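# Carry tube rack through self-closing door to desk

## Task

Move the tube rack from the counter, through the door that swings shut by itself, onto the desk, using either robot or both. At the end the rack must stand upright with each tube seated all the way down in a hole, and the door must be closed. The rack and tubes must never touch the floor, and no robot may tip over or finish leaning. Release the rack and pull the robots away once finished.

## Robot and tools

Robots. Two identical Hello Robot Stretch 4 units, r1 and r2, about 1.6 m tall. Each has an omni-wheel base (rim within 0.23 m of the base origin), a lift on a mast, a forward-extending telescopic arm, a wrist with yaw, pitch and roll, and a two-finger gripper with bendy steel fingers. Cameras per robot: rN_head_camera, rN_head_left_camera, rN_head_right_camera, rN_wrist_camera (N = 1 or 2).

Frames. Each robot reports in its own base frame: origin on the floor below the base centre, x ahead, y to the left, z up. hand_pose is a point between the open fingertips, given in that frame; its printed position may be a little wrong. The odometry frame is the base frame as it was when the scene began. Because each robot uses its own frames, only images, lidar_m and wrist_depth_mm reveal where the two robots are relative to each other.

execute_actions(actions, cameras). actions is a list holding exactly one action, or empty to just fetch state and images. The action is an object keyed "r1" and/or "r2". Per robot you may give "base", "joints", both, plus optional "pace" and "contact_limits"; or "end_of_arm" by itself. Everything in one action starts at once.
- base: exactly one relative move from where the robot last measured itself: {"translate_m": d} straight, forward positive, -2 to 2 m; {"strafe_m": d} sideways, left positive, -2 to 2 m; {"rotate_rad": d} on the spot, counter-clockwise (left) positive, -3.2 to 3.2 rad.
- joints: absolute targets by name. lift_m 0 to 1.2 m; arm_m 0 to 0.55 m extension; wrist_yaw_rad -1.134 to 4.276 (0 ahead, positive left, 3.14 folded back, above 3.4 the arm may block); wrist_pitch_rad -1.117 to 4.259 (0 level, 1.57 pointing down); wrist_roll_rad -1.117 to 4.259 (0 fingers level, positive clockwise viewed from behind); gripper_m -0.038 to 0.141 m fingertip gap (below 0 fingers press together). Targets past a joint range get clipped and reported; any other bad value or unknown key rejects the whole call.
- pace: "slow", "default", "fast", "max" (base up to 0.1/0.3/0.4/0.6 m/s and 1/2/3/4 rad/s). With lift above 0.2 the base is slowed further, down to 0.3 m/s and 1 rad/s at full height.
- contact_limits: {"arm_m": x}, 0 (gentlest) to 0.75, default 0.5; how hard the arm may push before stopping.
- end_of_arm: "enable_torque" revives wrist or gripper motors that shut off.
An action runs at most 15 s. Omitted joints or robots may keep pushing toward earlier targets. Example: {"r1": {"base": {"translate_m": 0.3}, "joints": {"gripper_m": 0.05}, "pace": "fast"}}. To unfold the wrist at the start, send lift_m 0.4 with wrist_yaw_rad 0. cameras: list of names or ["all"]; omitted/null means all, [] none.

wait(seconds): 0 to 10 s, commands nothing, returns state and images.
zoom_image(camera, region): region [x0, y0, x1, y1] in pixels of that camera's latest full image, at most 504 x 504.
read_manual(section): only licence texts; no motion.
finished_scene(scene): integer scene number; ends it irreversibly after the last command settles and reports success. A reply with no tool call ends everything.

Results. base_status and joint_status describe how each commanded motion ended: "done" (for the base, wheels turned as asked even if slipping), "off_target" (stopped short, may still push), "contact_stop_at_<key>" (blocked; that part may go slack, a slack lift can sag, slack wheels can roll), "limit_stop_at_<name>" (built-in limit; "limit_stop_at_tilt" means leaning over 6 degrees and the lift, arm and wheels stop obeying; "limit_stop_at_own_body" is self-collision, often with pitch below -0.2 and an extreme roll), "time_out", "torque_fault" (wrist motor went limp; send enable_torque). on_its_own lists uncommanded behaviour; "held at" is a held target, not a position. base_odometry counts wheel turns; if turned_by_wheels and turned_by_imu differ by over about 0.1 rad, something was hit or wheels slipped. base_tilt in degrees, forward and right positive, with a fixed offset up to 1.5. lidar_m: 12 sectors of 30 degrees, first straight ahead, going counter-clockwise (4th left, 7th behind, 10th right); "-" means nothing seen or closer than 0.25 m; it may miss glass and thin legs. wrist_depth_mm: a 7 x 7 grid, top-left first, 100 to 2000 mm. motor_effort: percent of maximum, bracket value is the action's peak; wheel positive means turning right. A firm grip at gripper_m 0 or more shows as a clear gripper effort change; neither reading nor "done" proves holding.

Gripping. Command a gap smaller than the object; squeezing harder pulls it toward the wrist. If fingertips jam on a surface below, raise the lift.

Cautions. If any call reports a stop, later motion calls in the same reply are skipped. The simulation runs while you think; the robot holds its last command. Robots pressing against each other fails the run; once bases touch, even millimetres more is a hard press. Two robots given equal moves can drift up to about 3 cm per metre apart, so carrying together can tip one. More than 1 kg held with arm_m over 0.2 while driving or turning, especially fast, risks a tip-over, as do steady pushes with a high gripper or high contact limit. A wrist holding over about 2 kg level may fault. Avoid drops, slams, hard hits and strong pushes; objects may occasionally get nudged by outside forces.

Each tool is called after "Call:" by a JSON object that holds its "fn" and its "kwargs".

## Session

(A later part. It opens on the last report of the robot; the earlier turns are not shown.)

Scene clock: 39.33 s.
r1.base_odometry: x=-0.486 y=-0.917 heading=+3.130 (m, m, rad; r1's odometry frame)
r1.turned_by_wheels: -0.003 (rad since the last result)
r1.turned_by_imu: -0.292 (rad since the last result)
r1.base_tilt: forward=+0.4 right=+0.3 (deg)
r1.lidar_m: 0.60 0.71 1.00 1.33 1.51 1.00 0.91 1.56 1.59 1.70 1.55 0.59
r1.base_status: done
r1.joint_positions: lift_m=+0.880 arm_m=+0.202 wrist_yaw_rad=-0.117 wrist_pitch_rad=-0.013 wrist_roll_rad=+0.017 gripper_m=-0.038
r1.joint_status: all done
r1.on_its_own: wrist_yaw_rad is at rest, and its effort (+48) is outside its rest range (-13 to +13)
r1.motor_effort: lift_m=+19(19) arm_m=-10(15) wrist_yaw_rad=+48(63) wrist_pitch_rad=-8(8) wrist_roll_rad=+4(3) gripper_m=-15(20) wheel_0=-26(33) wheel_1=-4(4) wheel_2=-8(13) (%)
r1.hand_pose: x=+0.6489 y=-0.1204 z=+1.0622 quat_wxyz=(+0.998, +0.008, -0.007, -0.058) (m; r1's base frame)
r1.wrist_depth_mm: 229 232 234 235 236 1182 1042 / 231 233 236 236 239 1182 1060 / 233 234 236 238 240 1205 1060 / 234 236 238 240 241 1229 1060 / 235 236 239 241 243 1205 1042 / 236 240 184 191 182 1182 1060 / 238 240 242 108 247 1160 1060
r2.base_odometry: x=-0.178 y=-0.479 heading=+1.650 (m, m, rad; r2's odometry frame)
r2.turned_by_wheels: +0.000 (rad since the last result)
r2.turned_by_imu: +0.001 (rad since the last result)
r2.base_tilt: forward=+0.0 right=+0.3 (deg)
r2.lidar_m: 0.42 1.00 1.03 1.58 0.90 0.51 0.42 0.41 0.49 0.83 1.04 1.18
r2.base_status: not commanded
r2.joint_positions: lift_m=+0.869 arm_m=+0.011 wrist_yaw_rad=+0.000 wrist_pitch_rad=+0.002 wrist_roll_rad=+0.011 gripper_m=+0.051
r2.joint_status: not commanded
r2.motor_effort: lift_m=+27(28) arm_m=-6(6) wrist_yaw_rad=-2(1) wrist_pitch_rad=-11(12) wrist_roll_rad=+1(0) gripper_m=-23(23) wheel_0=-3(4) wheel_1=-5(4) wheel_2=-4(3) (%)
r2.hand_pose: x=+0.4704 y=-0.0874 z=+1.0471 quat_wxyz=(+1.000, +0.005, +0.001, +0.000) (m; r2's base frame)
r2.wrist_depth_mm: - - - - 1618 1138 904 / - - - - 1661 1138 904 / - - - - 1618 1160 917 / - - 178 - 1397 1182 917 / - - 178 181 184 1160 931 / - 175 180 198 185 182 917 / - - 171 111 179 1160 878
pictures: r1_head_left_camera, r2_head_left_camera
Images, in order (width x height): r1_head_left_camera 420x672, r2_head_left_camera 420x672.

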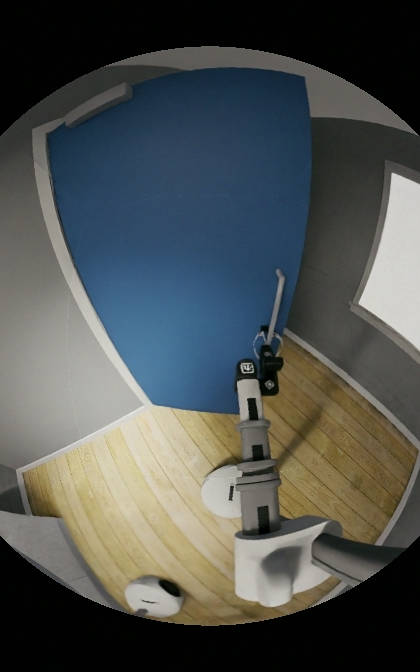

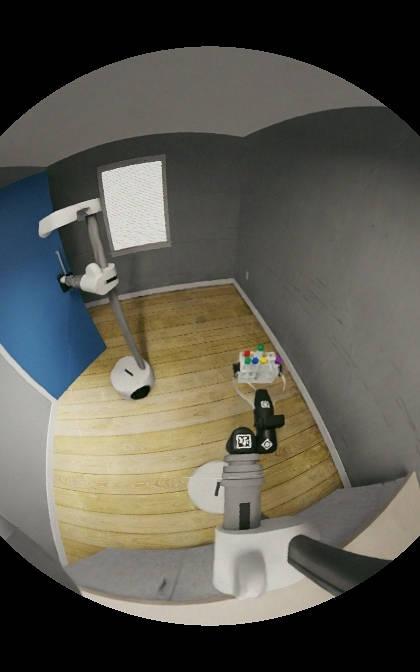

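Call:
{"fn": "execute_actions", "kwargs": {"actions": [{"r1":{"base":{"strafe_m":0.25},"joints":{"arm_m":0.05},"pace":"slow"},"r2":{"base":{"translate_m":1.4}}}], "cameras": []}}

Call:
{"fn": "execute_actions", "kwargs": {"actions": [{"r1":{"base":{"translate_m":-0.35},"joints":{"arm_m":0.35},"pace":"slow"},"r2":{"base":{"rotate_rad":1.85},"joints":{"lift_m":1.0},"pace":"slow"}}], "cameras": []}}

Call:
{"fn": "execute_actions", "kwargs": {"actions": [{"r1":{"base":{"strafe_m":0.33},"joints":{"arm_m":0.15},"pace":"slow"}}], "cameras": ["r2_head_camera","r1_head_left_camera"]}}

Scene clock: 46.17 s.
r1.base_odometry: x=-0.490 y=-1.167 heading=+3.127 (m, m, rad; r1's odometry frame)
r1.turned_by_wheels: -0.003 (rad since the last result)
r1.turned_by_imu: -0.320 (rad since the last result)
r1.base_tilt: forward=+0.4 right=+0.3 (deg)
r1.lidar_m: 0.46 0.48 0.69 0.89 1.39 1.39 1.55 1.75 0.94 0.93 1.68 0.44
r1.base_status: done
r1.joint_positions: lift_m=+0.880 arm_m=+0.052 wrist_yaw_rad=-0.118 wrist_pitch_rad=-0.012 wrist_roll_rad=+0.017 gripper_m=-0.038
r1.joint_status: all done
r1.on_its_own: wrist_yaw_rad is at rest, and its effort (+52) is outside its rest range (-13 to +13)
r1.motor_effort: lift_m=+19(19) arm_m=-10(16) wrist_yaw_rad=+52(69) wrist_pitch_rad=-12(11) wrist_roll_rad=+4(3) gripper_m=-16(19) wheel_0=-21(33) wheel_1=-6(6) wheel_2=-6(12) (%)
r1.hand_pose: x=+0.4987 y=-0.1209 z=+1.0619 quat_wxyz=(+0.998, +0.008, -0.007, -0.059) (m; r1's base frame)
r1.wrist_depth_mm: 207 215 224 233 245 1229 1138 / 208 216 226 234 247 1255 1160 / 209 218 228 235 250 1255 1160 / 211 220 229 236 251 1281 1182 / 213 221 230 236 253 1281 1205 / 213 223 182 189 182 1255 1160 / 215 220 231 108 257 1229 1205
r2.base_odometry: x=-0.290 y=+0.916 heading=+1.651 (m, m, rad; r2's odometry frame)
r2.turned_by_wheels: +0.001 (rad since the last result)
r2.turned_by_imu: +0.000 (rad since the last result)
r2.base_tilt: forward=+0.0 right=+0.3 (deg)
r2.lidar_m: 0.40 1.36 1.49 1.17 0.94 2.14 1.78 1.39 0.77 0.65 0.61 0.76
r2.base_status: done
r2.joint_positions: lift_m=+0.870 arm_m=+0.011 wrist_yaw_rad=+0.000 wrist_pitch_rad=+0.002 wrist_roll_rad=+0.011 gripper_m=+0.051
r2.joint_status: not commanded
r2.motor_effort: lift_m=+27(27) arm_m=-6(6) wrist_yaw_rad=-1(1) wrist_pitch_rad=-13(13) wrist_roll_rad=+1(0) gripper_m=-23(23) wheel_0=+3(5) wheel_1=+2(9) wheel_2=+3(10) (%)
r2.hand_pose: x=+0.4704 y=-0.0874 z=+1.0471 quat_wxyz=(+1.000, +0.005, +0.001, +0.000) (m; r2's base frame)
r2.wrist_depth_mm: 960 1025 1098 1160 917 640 525 / 960 1042 1118 1182 904 647 525 / 976 1025 1118 1205 931 661 525 / 976 1060 178 1160 809 668 535 / 991 1042 178 182 184 668 539 / 960 175 179 198 185 182 535 / 960 1025 171 111 180 661 517
pictures: none
No camera images: the call's "cameras" was empty. Leave "cameras" out to get every camera's image.

Scene clock: 50.93 s.
r1.base_odometry: x=-0.140 y=-1.172 heading=+3.125 (m, m, rad; r1's odometry frame)
r1.turned_by_wheels: -0.002 (rad since the last result)
r1.turned_by_imu: -0.028 (rad since the last result)
r1.base_tilt: forward=+0.5 right=+0.3 (deg)
r1.lidar_m: 0.75 0.81 0.99 1.10 1.14 1.13 1.20 1.58 1.52 0.83 0.74 1.94
r1.base_status: done
r1.joint_positions: lift_m=+0.880 arm_m=+0.349 wrist_yaw_rad=-0.107 wrist_pitch_rad=-0.015 wrist_roll_rad=+0.017 gripper_m=-0.038
r1.joint_status: all done
r1.on_its_own: wrist_yaw_rad is at rest, and its effort (+19) is outside its rest range (-13 to +13)
r1.motor_effort: lift_m=+19(19) arm_m=+3(9) wrist_yaw_rad=+19(52) wrist_pitch_rad=-3(9) wrist_roll_rad=+3(3) gripper_m=-17(18) wheel_0=-17(26) wheel_1=-9(15) wheel_2=-2(3) (%)
r1.hand_pose: x=+0.7978 y=-0.1177 z=+1.0626 quat_wxyz=(+0.999, +0.008, -0.008, -0.053) (m; r1's base frame)
r1.wrist_depth_mm: 220 226 234 238 250 1281 1182 / 221 228 235 239 252 1308 1205 / 222 229 237 241 253 1308 1205 / 224 229 238 243 255 1308 1182 / 225 232 239 207 256 1281 1205 / 225 233 182 187 185 1308 1205 / 227 231 240 108 260 1281 1205
r2.base_odometry: x=-0.290 y=+0.916 heading=-2.783 (m, m, rad; r2's odometry frame)
r2.turned_by_wheels: +1.849 (rad since the last result)
r2.turned_by_imu: +1.874 (rad since the last result)
r2.base_tilt: forward=+0.0 right=+0.3 (deg)
r2.lidar_m: 0.41 0.90 1.02 1.78 0.92 0.69 0.65 0.67 0.96 1.34 1.37 1.97
r2.base_status: done
r2.joint_positions: lift_m=+0.999 arm_m=+0.011 wrist_yaw_rad=+0.000 wrist_pitch_rad=+0.002 wrist_roll_rad=+0.011 gripper_m=+0.051
r2.joint_status: all done
r2.motor_effort: lift_m=+28(28) arm_m=-5(6) wrist_yaw_rad=+0(0) wrist_pitch_rad=-13(11) wrist_roll_rad=+0(0) gripper_m=-26(23) wheel_0=-4(11) wheel_1=-5(7) wheel_2=-3(5) (%)
r2.hand_pose: x=+0.4704 y=-0.0874 z=+1.1770 quat_wxyz=(+1.000, +0.005, +0.001, +0.000) (m; r2's base frame)
r2.wrist_depth_mm: 1618 1661 1397 1078 1708 1661 1618 / 1661 1618 1430 1098 1661 1708 1661 / 1618 1661 1430 1060 1708 1708 1708 / 1661 1661 178 960 1708 1756 1708 / 1661 1661 179 180 184 1708 1708 / 1618 176 180 198 184 182 1708 / 1618 1618 172 111 180 1708 1661
pictures: none
No camera images: the call's "cameras" was empty. Leave "cameras" out to get every camera's image.

Scene clock: 55.37 s.
r1.base_odometry: x=-0.147 y=-1.502 heading=+3.122 (m, m, rad; r1's odometry frame)
r1.turned_by_wheels: -0.003 (rad since the last result)
r1.turned_by_imu: -0.395 (rad since the last result)
r1.base_tilt: forward=+0.5 right=+0.3 (deg)
r1.lidar_m: 0.53 0.54 0.68 0.74 0.85 1.10 1.08 1.19 1.82 1.17 0.98 0.54
r1.base_status: done
r1.joint_positions: lift_m=+0.880 arm_m=+0.152 wrist_yaw_rad=-0.119 wrist_pitch_rad=-0.014 wrist_roll_rad=+0.017 gripper_m=-0.038
r1.joint_status: all done
r1.on_its_own: wrist_yaw_rad is at rest, and its effort (+55) is outside its rest range (-13 to +13)
r1.motor_effort: lift_m=+19(19) arm_m=-9(16) wrist_yaw_rad=+55(67) wrist_pitch_rad=-7(7) wrist_roll_rad=+4(4) gripper_m=-17(19) wheel_0=-25(32) wheel_1=-8(8) wheel_2=-7(15) (%)
r1.hand_pose: x=+0.5986 y=-0.1211 z=+1.0623 quat_wxyz=(+0.998, +0.008, -0.007, -0.060) (m; r1's base frame)
r1.wrist_depth_mm: 189 200 216 231 254 1576 1576 / 189 202 217 233 256 1618 1618 / 191 204 220 231 256 1576 1576 / 191 204 220 233 258 1618 1576 / 193 206 222 231 260 1618 1618 / 194 206 182 188 181 1618 1576 / 195 202 221 108 267 1661 1618
r2.base_odometry: x=-0.290 y=+0.916 heading=-2.783 (m, m, rad; r2's odometry frame)
r2.turned_by_wheels: +0.000 (rad since the last result)
r2.turned_by_imu: +0.001 (rad since the last result)
r2.base_tilt: forward=+0.0 right=+0.3 (deg)
r2.lidar_m: 0.43 1.17 1.84 1.76 0.93 0.68 0.63 0.69 0.95 1.35 1.38 1.95
r2.base_status: not commanded
r2.joint_positions: lift_m=+0.999 arm_m=+0.011 wrist_yaw_rad=+0.000 wrist_pitch_rad=+0.002 wrist_roll_rad=+0.011 gripper_m=+0.051
r2.joint_status: not commanded
r2.motor_effort: lift_m=+27(28) arm_m=-6(6) wrist_yaw_rad=+0(1) wrist_pitch_rad=-13(11) wrist_roll_rad=+0(0) gripper_m=-26(24) wheel_0=-3(4) wheel_1=-5(5) wheel_2=-4(3) (%)
r2.hand_pose: x=+0.4704 y=-0.0874 z=+1.1770 quat_wxyz=(+1.000, +0.005, +0.001, +0.000) (m; r2's base frame)
r2.wrist_depth_mm: 1618 1618 1229 - 1708 1661 1661 / 1618 1708 1229 - 1661 1661 1661 / 1618 1661 1255 - 1708 1661 1708 / 1618 1661 178 - 1661 1661 1756 / 1661 960 178 182 184 1708 1708 / 1661 175 180 198 185 182 1708 / 1661 1661 172 111 180 1708 1618
pictures: r1_head_left_camera, r2_head_camera
Images, in order (width x height): r1_head_left_camera 420x672, r2_head_camera 420x560.

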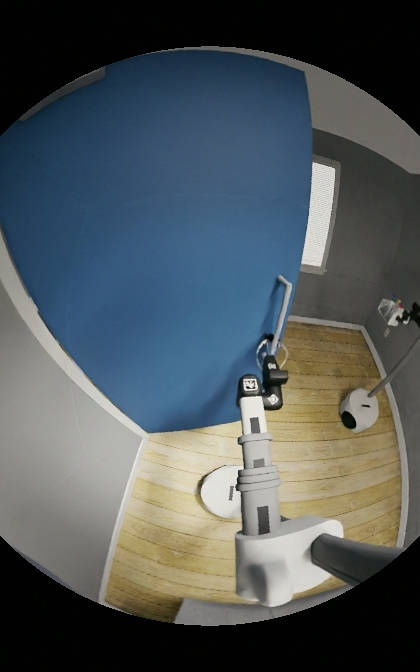

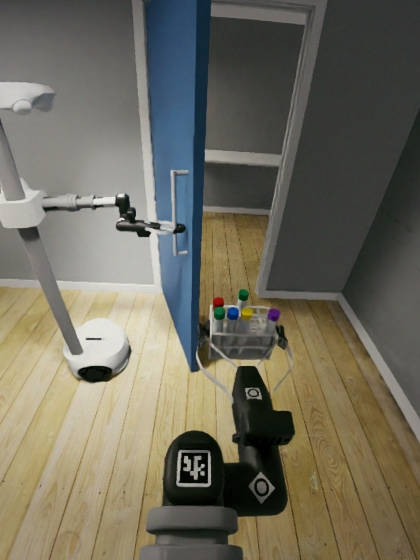

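Call:
{"fn": "execute_actions", "kwargs": {"actions": [{"r1":{"base":{"translate_m":-0.2},"joints":{"arm_m":0.03},"pace":"slow"},"r2":{"base":{"strafe_m":-0.05}}}], "cameras": ["r2_head_camera"]}}

Scene clock: 58.93 s.
r1.base_odometry: x=+0.053 y=-1.506 heading=+3.121 (m, m, rad; r1's odometry frame)
r1.turned_by_wheels: -0.001 (rad since the last result)
r1.turned_by_imu: -0.201 (rad since the last result)
r1.base_tilt: forward=+0.4 right=+0.3 (deg)
r1.lidar_m: 0.44 0.48 0.71 0.68 0.71 0.98 0.86 0.91 1.27 1.87 1.31 0.43
r1.base_status: done
r1.joint_positions: lift_m=+0.880 arm_m=+0.032 wrist_yaw_rad=-0.107 wrist_pitch_rad=-0.013 wrist_roll_rad=+0.017 gripper_m=-0.038
r1.joint_status: all done
r1.on_its_own: wrist_yaw_rad is at rest, and its effort (+21) is outside its rest range (-13 to +13)
r1.motor_effort: lift_m=+19(19) arm_m=-11(18) wrist_yaw_rad=+21(55) wrist_pitch_rad=-8(9) wrist_roll_rad=+3(5) gripper_m=-16(21) wheel_0=-12(30) wheel_1=-5(14) wheel_2=+2(10) (%)
r1.hand_pose: x=+0.4803 y=-0.1179 z=+1.0620 quat_wxyz=(+0.999, +0.008, -0.007, -0.054) (m; r1's base frame)
r1.wrist_depth_mm: 220 226 234 238 250 - - / 220 228 235 239 252 - - / 223 229 236 241 254 - 1863 / 224 232 238 243 255 - 1863 / 226 232 240 204 256 - - / 227 233 185 188 183 - - / 228 233 241 108 260 - -
r2.base_odometry: x=-0.307 y=+0.963 heading=-2.783 (m, m, rad; r2's odometry frame)
r2.turned_by_wheels: +0.000 (rad since the last result)
r2.turned_by_imu: +0.000 (rad since the last result)
r2.base_tilt: forward=+0.0 right=+0.3 (deg)
r2.lidar_m: 0.42 1.08 1.89 1.83 0.95 0.67 0.64 0.68 0.95 1.28 1.34 1.88
r2.base_status: done
r2.joint_positions: lift_m=+0.999 arm_m=+0.011 wrist_yaw_rad=+0.000 wrist_pitch_rad=+0.002 wrist_roll_rad=+0.011 gripper_m=+0.051
r2.joint_status: not commanded
r2.motor_effort: lift_m=+27(28) arm_m=-5(6) wrist_yaw_rad=+1(2) wrist_pitch_rad=-12(11) wrist_roll_rad=+0(1) gripper_m=-23(22) wheel_0=+1(10) wheel_1=-1(11) wheel_2=+0(3) (%)
r2.hand_pose: x=+0.4704 y=-0.0874 z=+1.1770 quat_wxyz=(+1.000, +0.005, +0.001, +0.000) (m; r2's base frame)
r2.wrist_depth_mm: 1618 1025 - - 1618 1661 1618 / 1618 1042 - - 1756 1661 1576 / 1618 1042 - - 1661 1708 1618 / 842 960 178 - 1708 1708 1661 / 842 1025 179 182 183 1708 1661 / 842 175 179 198 183 182 1618 / 1205 866 171 111 180 1708 1576
pictures: r2_head_camera
Images, in order (width x height): r2_head_camera 420x560.

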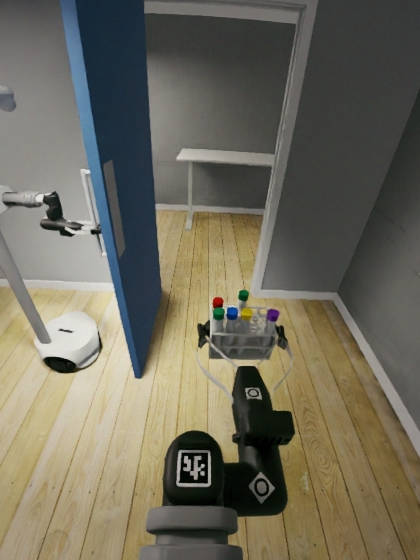

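Centred and fully open.

Call:
{"fn": "execute_actions", "kwargs": {"actions": [{"r2":{"base":{"translate_m":2.0}}}], "cameras": []}}

Call:
{"fn": "execute_actions", "kwargs": {"actions": [{"r1":{"joints":{"arm_m":0.2},"pace":"slow"},"r2":{"base":{"translate_m":0.6}}}], "cameras": []}}

Call:
{"fn": "execute_actions", "kwargs": {"actions": [{"r1":{"joints":{"gripper_m":0.141}},"r2":{"base":{"translate_m":0.35}}}], "cameras": ["r2_head_camera","r1_head_left_camera"]}}

Scene clock: 67.63 s.
r1.base_odometry: x=+0.053 y=-1.506 heading=+3.121 (m, m, rad; r1's odometry frame)
r1.turned_by_wheels: +0.000 (rad since the last result)
r1.turned_by_imu: +0.002 (rad since the last result)
r1.base_tilt: forward=+0.4 right=+0.2 (deg)
r1.lidar_m: 0.44 0.50 0.69 0.66 0.71 0.98 0.88 0.92 1.25 1.86 1.96 0.42
r1.base_status: not commanded
r1.joint_positions: lift_m=+0.880 arm_m=+0.032 wrist_yaw_rad=-0.107 wrist_pitch_rad=-0.013 wrist_roll_rad=+0.017 gripper_m=-0.038
r1.joint_status: not commanded
r1.on_its_own: wrist_yaw_rad is at rest, and its effort (+21) is outside its rest range (-13 to +13)
r1.motor_effort: lift_m=+19(19) arm_m=-11(11) wrist_yaw_rad=+21(21) wrist_pitch_rad=-9(9) wrist_roll_rad=+3(4) gripper_m=-17(15) wheel_0=-12(12) wheel_1=-5(5) wheel_2=+2(2) (%)
r1.hand_pose: x=+0.4803 y=-0.1178 z=+1.0620 quat_wxyz=(+0.999, +0.008, -0.007, -0.054) (m; r1's base frame)
r1.wrist_depth_mm: 219 226 234 238 250 - - / 220 228 236 239 252 - - / 222 228 236 241 253 - - / 224 230 239 243 255 - - / 225 232 240 204 257 - - / 228 233 186 188 184 - - / 229 231 242 108 260 - -
r2.base_odometry: x=-2.180 y=+0.260 heading=-2.782 (m, m, rad; r2's odometry frame)
r2.turned_by_wheels: +0.001 (rad since the last result)
r2.turned_by_imu: -0.001 (rad since the last result)
r2.base_tilt: forward=+0.1 right=+0.3 (deg)
r2.lidar_m: 0.42 2.18 2.52 0.37 0.35 0.50 2.66 1.87 1.37 0.48 1.37 1.32
r2.base_status: done
r2.joint_positions: lift_m=+1.000 arm_m=+0.011 wrist_yaw_rad=+0.000 wrist_pitch_rad=+0.002 wrist_roll_rad=+0.011 gripper_m=+0.051
r2.joint_status: not commanded
r2.motor_effort: lift_m=+27(28) arm_m=-6(5) wrist_yaw_rad=+1(0) wrist_pitch_rad=-13(11) wrist_roll_rad=+0(0) gripper_m=-25(22) wheel_0=+5(7) wheel_1=+4(7) wheel_2=+0(11) (%)
r2.hand_pose: x=+0.4704 y=-0.0874 z=+1.1771 quat_wxyz=(+1.000, +0.005, +0.001, +0.000) (m; r2's base frame)
r2.wrist_depth_mm: 1756 1708 1756 1756 1808 1863 1576 / 1756 1756 1808 1863 1808 1808 1618 / 1756 1808 1808 1863 1808 1863 1661 / 1756 1756 178 1756 1808 1808 1661 / 1756 1808 178 181 185 1537 1499 / 1808 175 179 198 185 182 1537 / 1808 1808 171 111 180 1808 1576
pictures: none
No camera images: the call's "cameras" was empty. Leave "cameras" out to get every camera's image.

Scene clock: 71.10 s.
r1.base_odometry: x=+0.053 y=-1.506 heading=+3.121 (m, m, rad; r1's odometry frame)
r1.turned_by_wheels: +0.000 (rad since the last result)
r1.turned_by_imu: +0.001 (rad since the last result)
r1.base_tilt: forward=+0.4 right=+0.3 (deg)
r1.lidar_m: 0.57 0.57 0.72 0.67 0.71 1.03 0.89 0.92 1.29 1.86 1.96 0.70
r1.base_status: not commanded
r1.joint_positions: lift_m=+0.880 arm_m=+0.199 wrist_yaw_rad=-0.103 wrist_pitch_rad=-0.014 wrist_roll_rad=+0.017 gripper_m=-0.038
r1.joint_status: all done
r1.motor_effort: lift_m=+20(19) arm_m=+5(11) wrist_yaw_rad=+9(25) wrist_pitch_rad=-3(9) wrist_roll_rad=+3(3) gripper_m=-18(17) wheel_0=-10(12) wheel_1=-4(5) wheel_2=+0(2) (%)
r1.hand_pose: x=+0.6479 y=-0.1167 z=+1.0625 quat_wxyz=(+0.999, +0.008, -0.008, -0.051) (m; r1's base frame)
r1.wrist_depth_mm: 195 208 225 236 1808 1921 1921 / 196 210 228 237 1808 1921 - / 198 212 229 239 1808 1863 - / 200 213 229 241 1808 1921 - / 201 214 231 213 1863 1921 - / 202 213 184 186 183 - - / 202 211 229 108 1921 - -
r2.base_odometry: x=-2.741 y=+0.049 heading=-2.782 (m, m, rad; r2's odometry frame)
r2.turned_by_wheels: +0.001 (rad since the last result)
r2.turned_by_imu: +0.001 (rad since the last result)
r2.base_tilt: forward=+0.1 right=+0.3 (deg)
r2.lidar_m: 0.41 0.72 2.10 2.02 0.75 0.65 1.11 0.70 0.73 1.29 0.96 0.68
r2.base_status: done
r2.joint_positions: lift_m=+1.000 arm_m=+0.011 wrist_yaw_rad=+0.000 wrist_pitch_rad=+0.002 wrist_roll_rad=+0.011 gripper_m=+0.051
r2.joint_status: not commanded
r2.motor_effort: lift_m=+26(27) arm_m=-6(5) wrist_yaw_rad=-1(1) wrist_pitch_rad=-14(12) wrist_roll_rad=+0(0) gripper_m=-27(22) wheel_0=+4(8) wheel_1=+4(7) wheel_2=+0(10) (%)
r2.hand_pose: x=+0.4704 y=-0.0874 z=+1.1771 quat_wxyz=(+1.000, +0.005, +0.001, +0.000) (m; r2's base frame)
r2.wrist_depth_mm: 1160 1205 1205 1205 1229 1229 1255 / 1182 1229 1205 1255 1229 1229 1255 / 1205 1205 1205 1229 1255 1255 1255 / 1182 1229 178 1229 1255 1255 1281 / 1229 1182 177 183 185 1229 1281 / 1205 175 180 198 183 182 809 / 549 554 171 111 179 569 554
pictures: none
No camera images: the call's "cameras" was empty. Leave "cameras" out to get every camera's image.

Scene clock: 73.73 s.
r1.base_odometry: x=+0.053 y=-1.506 heading=+3.122 (m, m, rad; r1's odometry frame)
r1.turned_by_wheels: +0.001 (rad since the last result)
r1.turned_by_imu: +0.002 (rad since the last result)
r1.base_tilt: forward=+0.5 right=+0.2 (deg)
r1.lidar_m: 0.94 0.80 0.72 0.67 0.74 1.03 0.89 0.91 1.29 1.84 1.94 2.24
r1.base_status: not commanded
r1.joint_positions: lift_m=+0.880 arm_m=+0.199 wrist_yaw_rad=-0.100 wrist_pitch_rad=-0.014 wrist_roll_rad=+0.017 gripper_m=+0.141
r1.joint_status: all done
r1.motor_effort: lift_m=+19(19) arm_m=+5(5) wrist_yaw_rad=-1(18) wrist_pitch_rad=-4(2) wrist_roll_rad=+2(3) gripper_m=-1(17) wheel_0=-2(10) wheel_1=+0(4) wheel_2=+2(3) (%)
r1.hand_pose: x=+0.6483 y=-0.1157 z=+1.0625 quat_wxyz=(+0.999, +0.008, -0.008, -0.050) (m; r1's base frame)
r1.wrist_depth_mm: 488 569 1708 1756 1808 1863 1921 / 492 564 1661 1756 1756 1863 1921 / 500 569 1756 1808 1808 1921 - / 496 569 1756 1756 1863 1921 - / 504 564 1708 1756 1808 1921 - / 504 544 1756 1808 1808 1921 - / 504 591 1708 108 1863 - -
r2.base_odometry: x=-3.069 y=-0.074 heading=-2.781 (m, m, rad; r2's odometry frame)
r2.turned_by_wheels: +0.000 (rad since the last result)
r2.turned_by_imu: +0.000 (rad since the last result)
r2.base_tilt: forward=+0.0 right=+0.3 (deg)
r2.lidar_m: 0.32 0.33 1.63 2.40 1.25 0.99 1.09 1.04 1.28 1.31 0.48 0.35
r2.base_status: done
r2.joint_positions: lift_m=+1.000 arm_m=+0.011 wrist_yaw_rad=+0.000 wrist_pitch_rad=+0.002 wrist_roll_rad=+0.011 gripper_m=+0.051
r2.joint_status: not commanded
r2.motor_effort: lift_m=+26(26) arm_m=-6(5) wrist_yaw_rad=+0(0) wrist_pitch_rad=-12(12) wrist_roll_rad=+0(0) gripper_m=-22(22) wheel_0=+2(9) wheel_1=+2(7) wheel_2=+1(9) (%)
r2.hand_pose: x=+0.4703 y=-0.0874 z=+1.1771 quat_wxyz=(+1.000, +0.005, +0.001, +0.000) (m; r2's base frame)
r2.wrist_depth_mm: 854 878 866 878 891 904 891 / 854 878 866 878 866 891 904 / 878 866 878 891 904 917 917 / 866 866 178 891 878 904 904 / 866 866 178 181 182 904 917 / 878 175 180 198 183 181 820 / 544 554 171 111 180 569 554
pictures: r1_head_left_camera, r2_head_camera
Images, in order (width x height): r1_head_left_camera 420x672, r2_head_camera 420x560.

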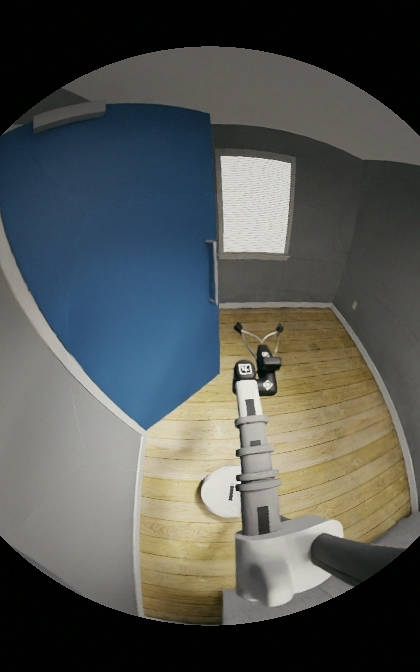

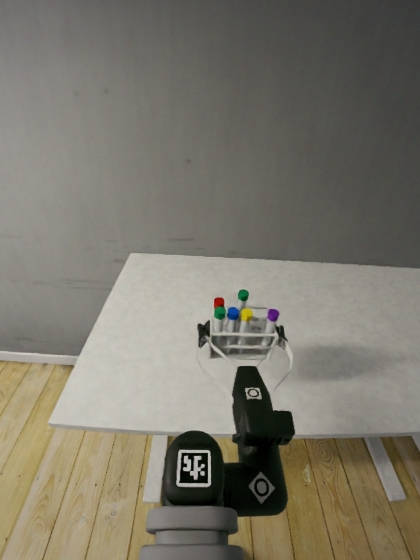

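Call:
{"fn": "execute_actions", "kwargs": {"actions": [{"r2":{"joints":{"arm_m":0.15,"lift_m":0.835},"pace":"slow"}}], "cameras": []}}

Call:
{"fn": "execute_actions", "kwargs": {"actions": [{"r2":{"joints":{"gripper_m":0.141}}}], "cameras": []}}

Call:
{"fn": "execute_actions", "kwargs": {"actions": [{"r2":{"base":{"translate_m":-0.3},"joints":{"arm_m":0.01}}}], "cameras": ["r1_head_left_camera","r2_wrist_camera"]}}

Scene clock: 76.93 s.
r1.base_odometry: x=+0.053 y=-1.506 heading=+3.122 (m, m, rad; r1's odometry frame)
r1.turned_by_wheels: +0.000 (rad since the last result)
r1.turned_by_imu: +0.001 (rad since the last result)
r1.base_tilt: forward=+0.5 right=+0.3 (deg)
r1.lidar_m: 2.17 0.95 0.70 0.68 0.73 1.03 0.86 0.91 1.29 1.84 1.92 2.22
r1.base_status: not commanded
r1.joint_positions: lift_m=+0.880 arm_m=+0.199 wrist_yaw_rad=-0.100 wrist_pitch_rad=-0.014 wrist_roll_rad=+0.017 gripper_m=+0.141
r1.joint_status: not commanded
r1.motor_effort: lift_m=+19(19) arm_m=+5(5) wrist_yaw_rad=-1(1) wrist_pitch_rad=-2(6) wrist_roll_rad=+2(2) gripper_m=+0(1) wheel_0=-2(2) wheel_1=+0(0) wheel_2=+2(2) (%)
r1.hand_pose: x=+0.6483 y=-0.1157 z=+1.0625 quat_wxyz=(+0.999, +0.008, -0.008, -0.050) (m; r1's base frame)
r1.wrist_depth_mm: 1281 1618 1661 1708 1863 1863 1921 / 1366 1661 1708 1756 1756 1863 1983 / 1366 1661 1708 1808 1863 1863 - / 1366 1661 1708 1808 1808 1863 - / 1366 1661 1708 1708 1808 1921 - / 1366 1708 1708 1808 1808 1921 - / 1336 1756 1756 108 1863 - -
r2.base_odometry: x=-3.069 y=-0.074 heading=-2.781 (m, m, rad; r2's odometry frame)
r2.turned_by_wheels: +0.000 (rad since the last result)
r2.turned_by_imu: +0.000 (rad since the last result)
r2.base_tilt: forward=+0.1 right=+0.3 (deg)
r2.lidar_m: 0.33 0.35 1.62 2.41 1.25 0.97 0.97 1.01 1.28 1.33 0.47 0.37
r2.base_status: not commanded
r2.joint_positions: lift_m=+0.835 arm_m=+0.149 wrist_yaw_rad=+0.000 wrist_pitch_rad=+0.002 wrist_roll_rad=+0.011 gripper_m=+0.051
r2.joint_status: all done
r2.motor_effort: lift_m=+15(25) arm_m=+5(0) wrist_yaw_rad=+0(1) wrist_pitch_rad=-12(12) wrist_roll_rad=+0(0) gripper_m=-25(25) wheel_0=+2(2) wheel_1=+2(2) wheel_2=+1(1) (%)
r2.hand_pose: x=+0.6084 y=-0.0874 z=+1.0130 quat_wxyz=(+1.000, +0.005, +0.001, +0.000) (m; r2's base frame)
r2.wrist_depth_mm: 707 723 750 741 750 759 759 / 732 741 741 741 750 750 759 / 732 741 741 750 759 768 768 / 741 741 178 185 750 759 768 / 741 741 178 183 185 647 621 / 366 175 179 198 185 182 343 / 229 235 172 111 180 241 228
pictures: none
No camera images: the call's "cameras" was empty. Leave "cameras" out to get every camera's image.

Scene clock: 78.87 s.
r1.base_odometry: x=+0.053 y=-1.506 heading=+3.122 (m, m, rad; r1's odometry frame)
r1.turned_by_wheels: +0.000 (rad since the last result)
r1.turned_by_imu: +0.000 (rad since the last result)
r1.base_tilt: forward=+0.4 right=+0.2 (deg)
r1.lidar_m: 2.17 0.99 0.72 0.68 0.72 1.00 0.89 0.92 1.27 1.86 1.95 2.24
r1.base_status: not commanded
r1.joint_positions: lift_m=+0.880 arm_m=+0.199 wrist_yaw_rad=-0.100 wrist_pitch_rad=-0.014 wrist_roll_rad=+0.017 gripper_m=+0.141
r1.joint_status: not commanded
r1.motor_effort: lift_m=+19(19) arm_m=+5(5) wrist_yaw_rad=-1(1) wrist_pitch_rad=-5(4) wrist_roll_rad=+3(2) gripper_m=+1(2) wheel_0=-2(2) wheel_1=+0(0) wheel_2=+2(2) (%)
r1.hand_pose: x=+0.6483 y=-0.1157 z=+1.0625 quat_wxyz=(+0.999, +0.008, -0.008, -0.050) (m; r1's base frame)
r1.wrist_depth_mm: 1336 1618 1661 1708 1808 1863 1921 / 1336 1661 1708 1808 1808 1863 - / 1366 1708 1708 1756 1808 1921 - / 1397 1661 1756 1756 1808 1921 - / 1366 1661 1708 1756 1808 1863 - / 1366 1708 1708 1863 1863 1921 - / 1336 1661 1756 108 1863 - -
r2.base_odometry: x=-3.069 y=-0.074 heading=-2.781 (m, m, rad; r2's odometry frame)
r2.turned_by_wheels: +0.000 (rad since the last result)
r2.turned_by_imu: +0.000 (rad since the last result)
r2.base_tilt: forward=+0.0 right=+0.3 (deg)
r2.lidar_m: 0.31 0.33 1.64 2.42 1.24 0.95 0.95 0.98 1.26 1.31 0.46 0.37
r2.base_status: not commanded
r2.joint_positions: lift_m=+0.835 arm_m=+0.149 wrist_yaw_rad=+0.000 wrist_pitch_rad=+0.002 wrist_roll_rad=+0.011 gripper_m=+0.141
r2.joint_status: all done
r2.motor_effort: lift_m=+15(15) arm_m=+5(5) wrist_yaw_rad=-1(1) wrist_pitch_rad=-10(12) wrist_roll_rad=+0(0) gripper_m=-1(22) wheel_0=+2(2) wheel_1=+2(1) wheel_2=+1(1) (%)
r2.hand_pose: x=+0.6084 y=-0.0874 z=+1.0133 quat_wxyz=(+1.000, +0.005, +0.001, +0.000) (m; r2's base frame)
r2.wrist_depth_mm: 723 732 741 750 759 768 768 / 732 741 732 741 759 759 759 / 732 741 750 750 768 759 768 / 741 741 202 741 759 768 778 / 741 741 201 206 216 654 634 / 370 211 200 207 204 322 345 / 255 251 201 111 226 241 244
pictures: none
No camera images: the call's "cameras" was empty. Leave "cameras" out to get every camera's image.

Scene clock: 81.33 s.
r1.base_odometry: x=+0.053 y=-1.506 heading=+3.122 (m, m, rad; r1's odometry frame)
r1.turned_by_wheels: +0.000 (rad since the last result)
r1.turned_by_imu: +0.001 (rad since the last result)
r1.base_tilt: forward=+0.4 right=+0.2 (deg)
r1.lidar_m: 2.17 0.99 0.71 0.68 0.72 0.99 0.89 0.92 1.24 1.86 1.94 2.25
r1.base_status: not commanded
r1.joint_positions: lift_m=+0.880 arm_m=+0.199 wrist_yaw_rad=-0.100 wrist_pitch_rad=-0.014 wrist_roll_rad=+0.017 gripper_m=+0.141
r1.joint_status: not commanded
r1.motor_effort: lift_m=+19(19) arm_m=+5(5) wrist_yaw_rad=-1(1) wrist_pitch_rad=-4(4) wrist_roll_rad=+2(2) gripper_m=+1(0) wheel_0=-2(2) wheel_1=+0(0) wheel_2=+2(2) (%)
r1.hand_pose: x=+0.6483 y=-0.1157 z=+1.0625 quat_wxyz=(+0.999, +0.008, -0.008, -0.050) (m; r1's base frame)
r1.wrist_depth_mm: 1308 1618 1708 1708 1756 1863 1921 / 1336 1661 1708 1708 1756 1863 1921 / 1366 1661 1708 1708 1808 1921 - / 1397 1661 1708 1808 1863 1921 - / 1366 1661 1756 1808 1863 1921 - / 1366 1661 1708 1756 1808 1921 - / 1366 1708 1756 108 1863 - -
r2.base_odometry: x=-2.788 y=+0.031 heading=-2.782 (m, m, rad; r2's odometry frame)
r2.turned_by_wheels: +0.000 (rad since the last result)
r2.turned_by_imu: +0.000 (rad since the last result)
r2.base_tilt: forward=+0.1 right=+0.3 (deg)
r2.lidar_m: 0.61 0.68 2.06 2.20 0.84 0.68 0.63 0.69 0.84 1.33 0.89 0.65
r2.base_status: done
r2.joint_positions: lift_m=+0.835 arm_m=+0.011 wrist_yaw_rad=+0.000 wrist_pitch_rad=+0.001 wrist_roll_rad=+0.011 gripper_m=+0.141
r2.joint_status: all done
r2.motor_effort: lift_m=+16(15) arm_m=-5(5) wrist_yaw_rad=-2(1) wrist_pitch_rad=-8(10) wrist_roll_rad=+0(0) gripper_m=+0(0) wheel_0=-3(6) wheel_1=-2(8) wheel_2=+0(11) (%)
r2.hand_pose: x=+0.4703 y=-0.0874 z=+1.0133 quat_wxyz=(+1.000, +0.005, +0.001, +0.000) (m; r2's base frame)
r2.wrist_depth_mm: 1138 1160 1160 1160 1182 1182 1205 / 1138 1160 1160 1160 1182 1182 1205 / 1138 1182 1182 1182 1182 1205 1182 / 1160 1160 1182 1182 1182 1160 1205 / 1160 732 723 634 691 668 640 / 415 210 421 397 397 399 430 / 1138 946 1182 111 1205 1205 1229
pictures: r1_head_left_camera, r2_wrist_camera
Images, in order (width x height): r1_head_left_camera 420x672, r2_wrist_camera 616x392.

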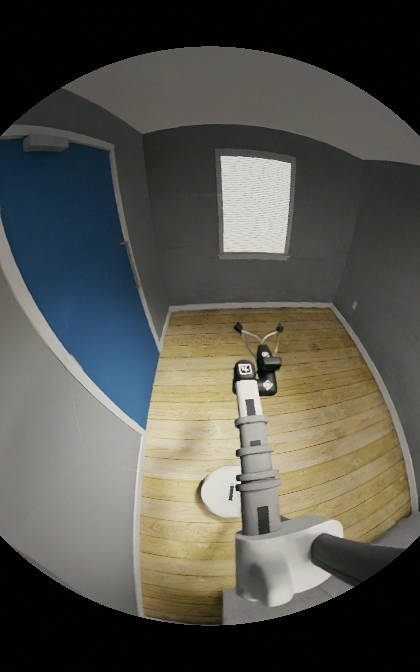

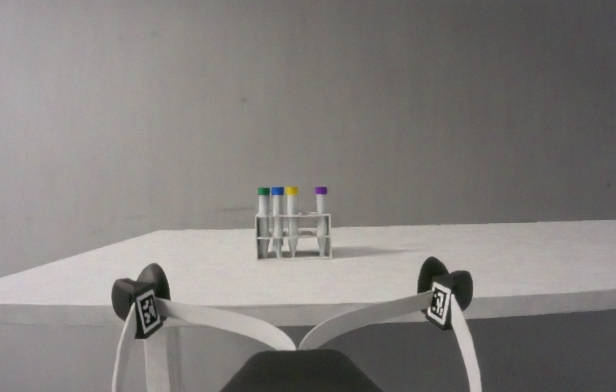

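Call:
{"fn": "finished_scene", "kwargs": {"scene": 2}}

The scene is finished: the task was done.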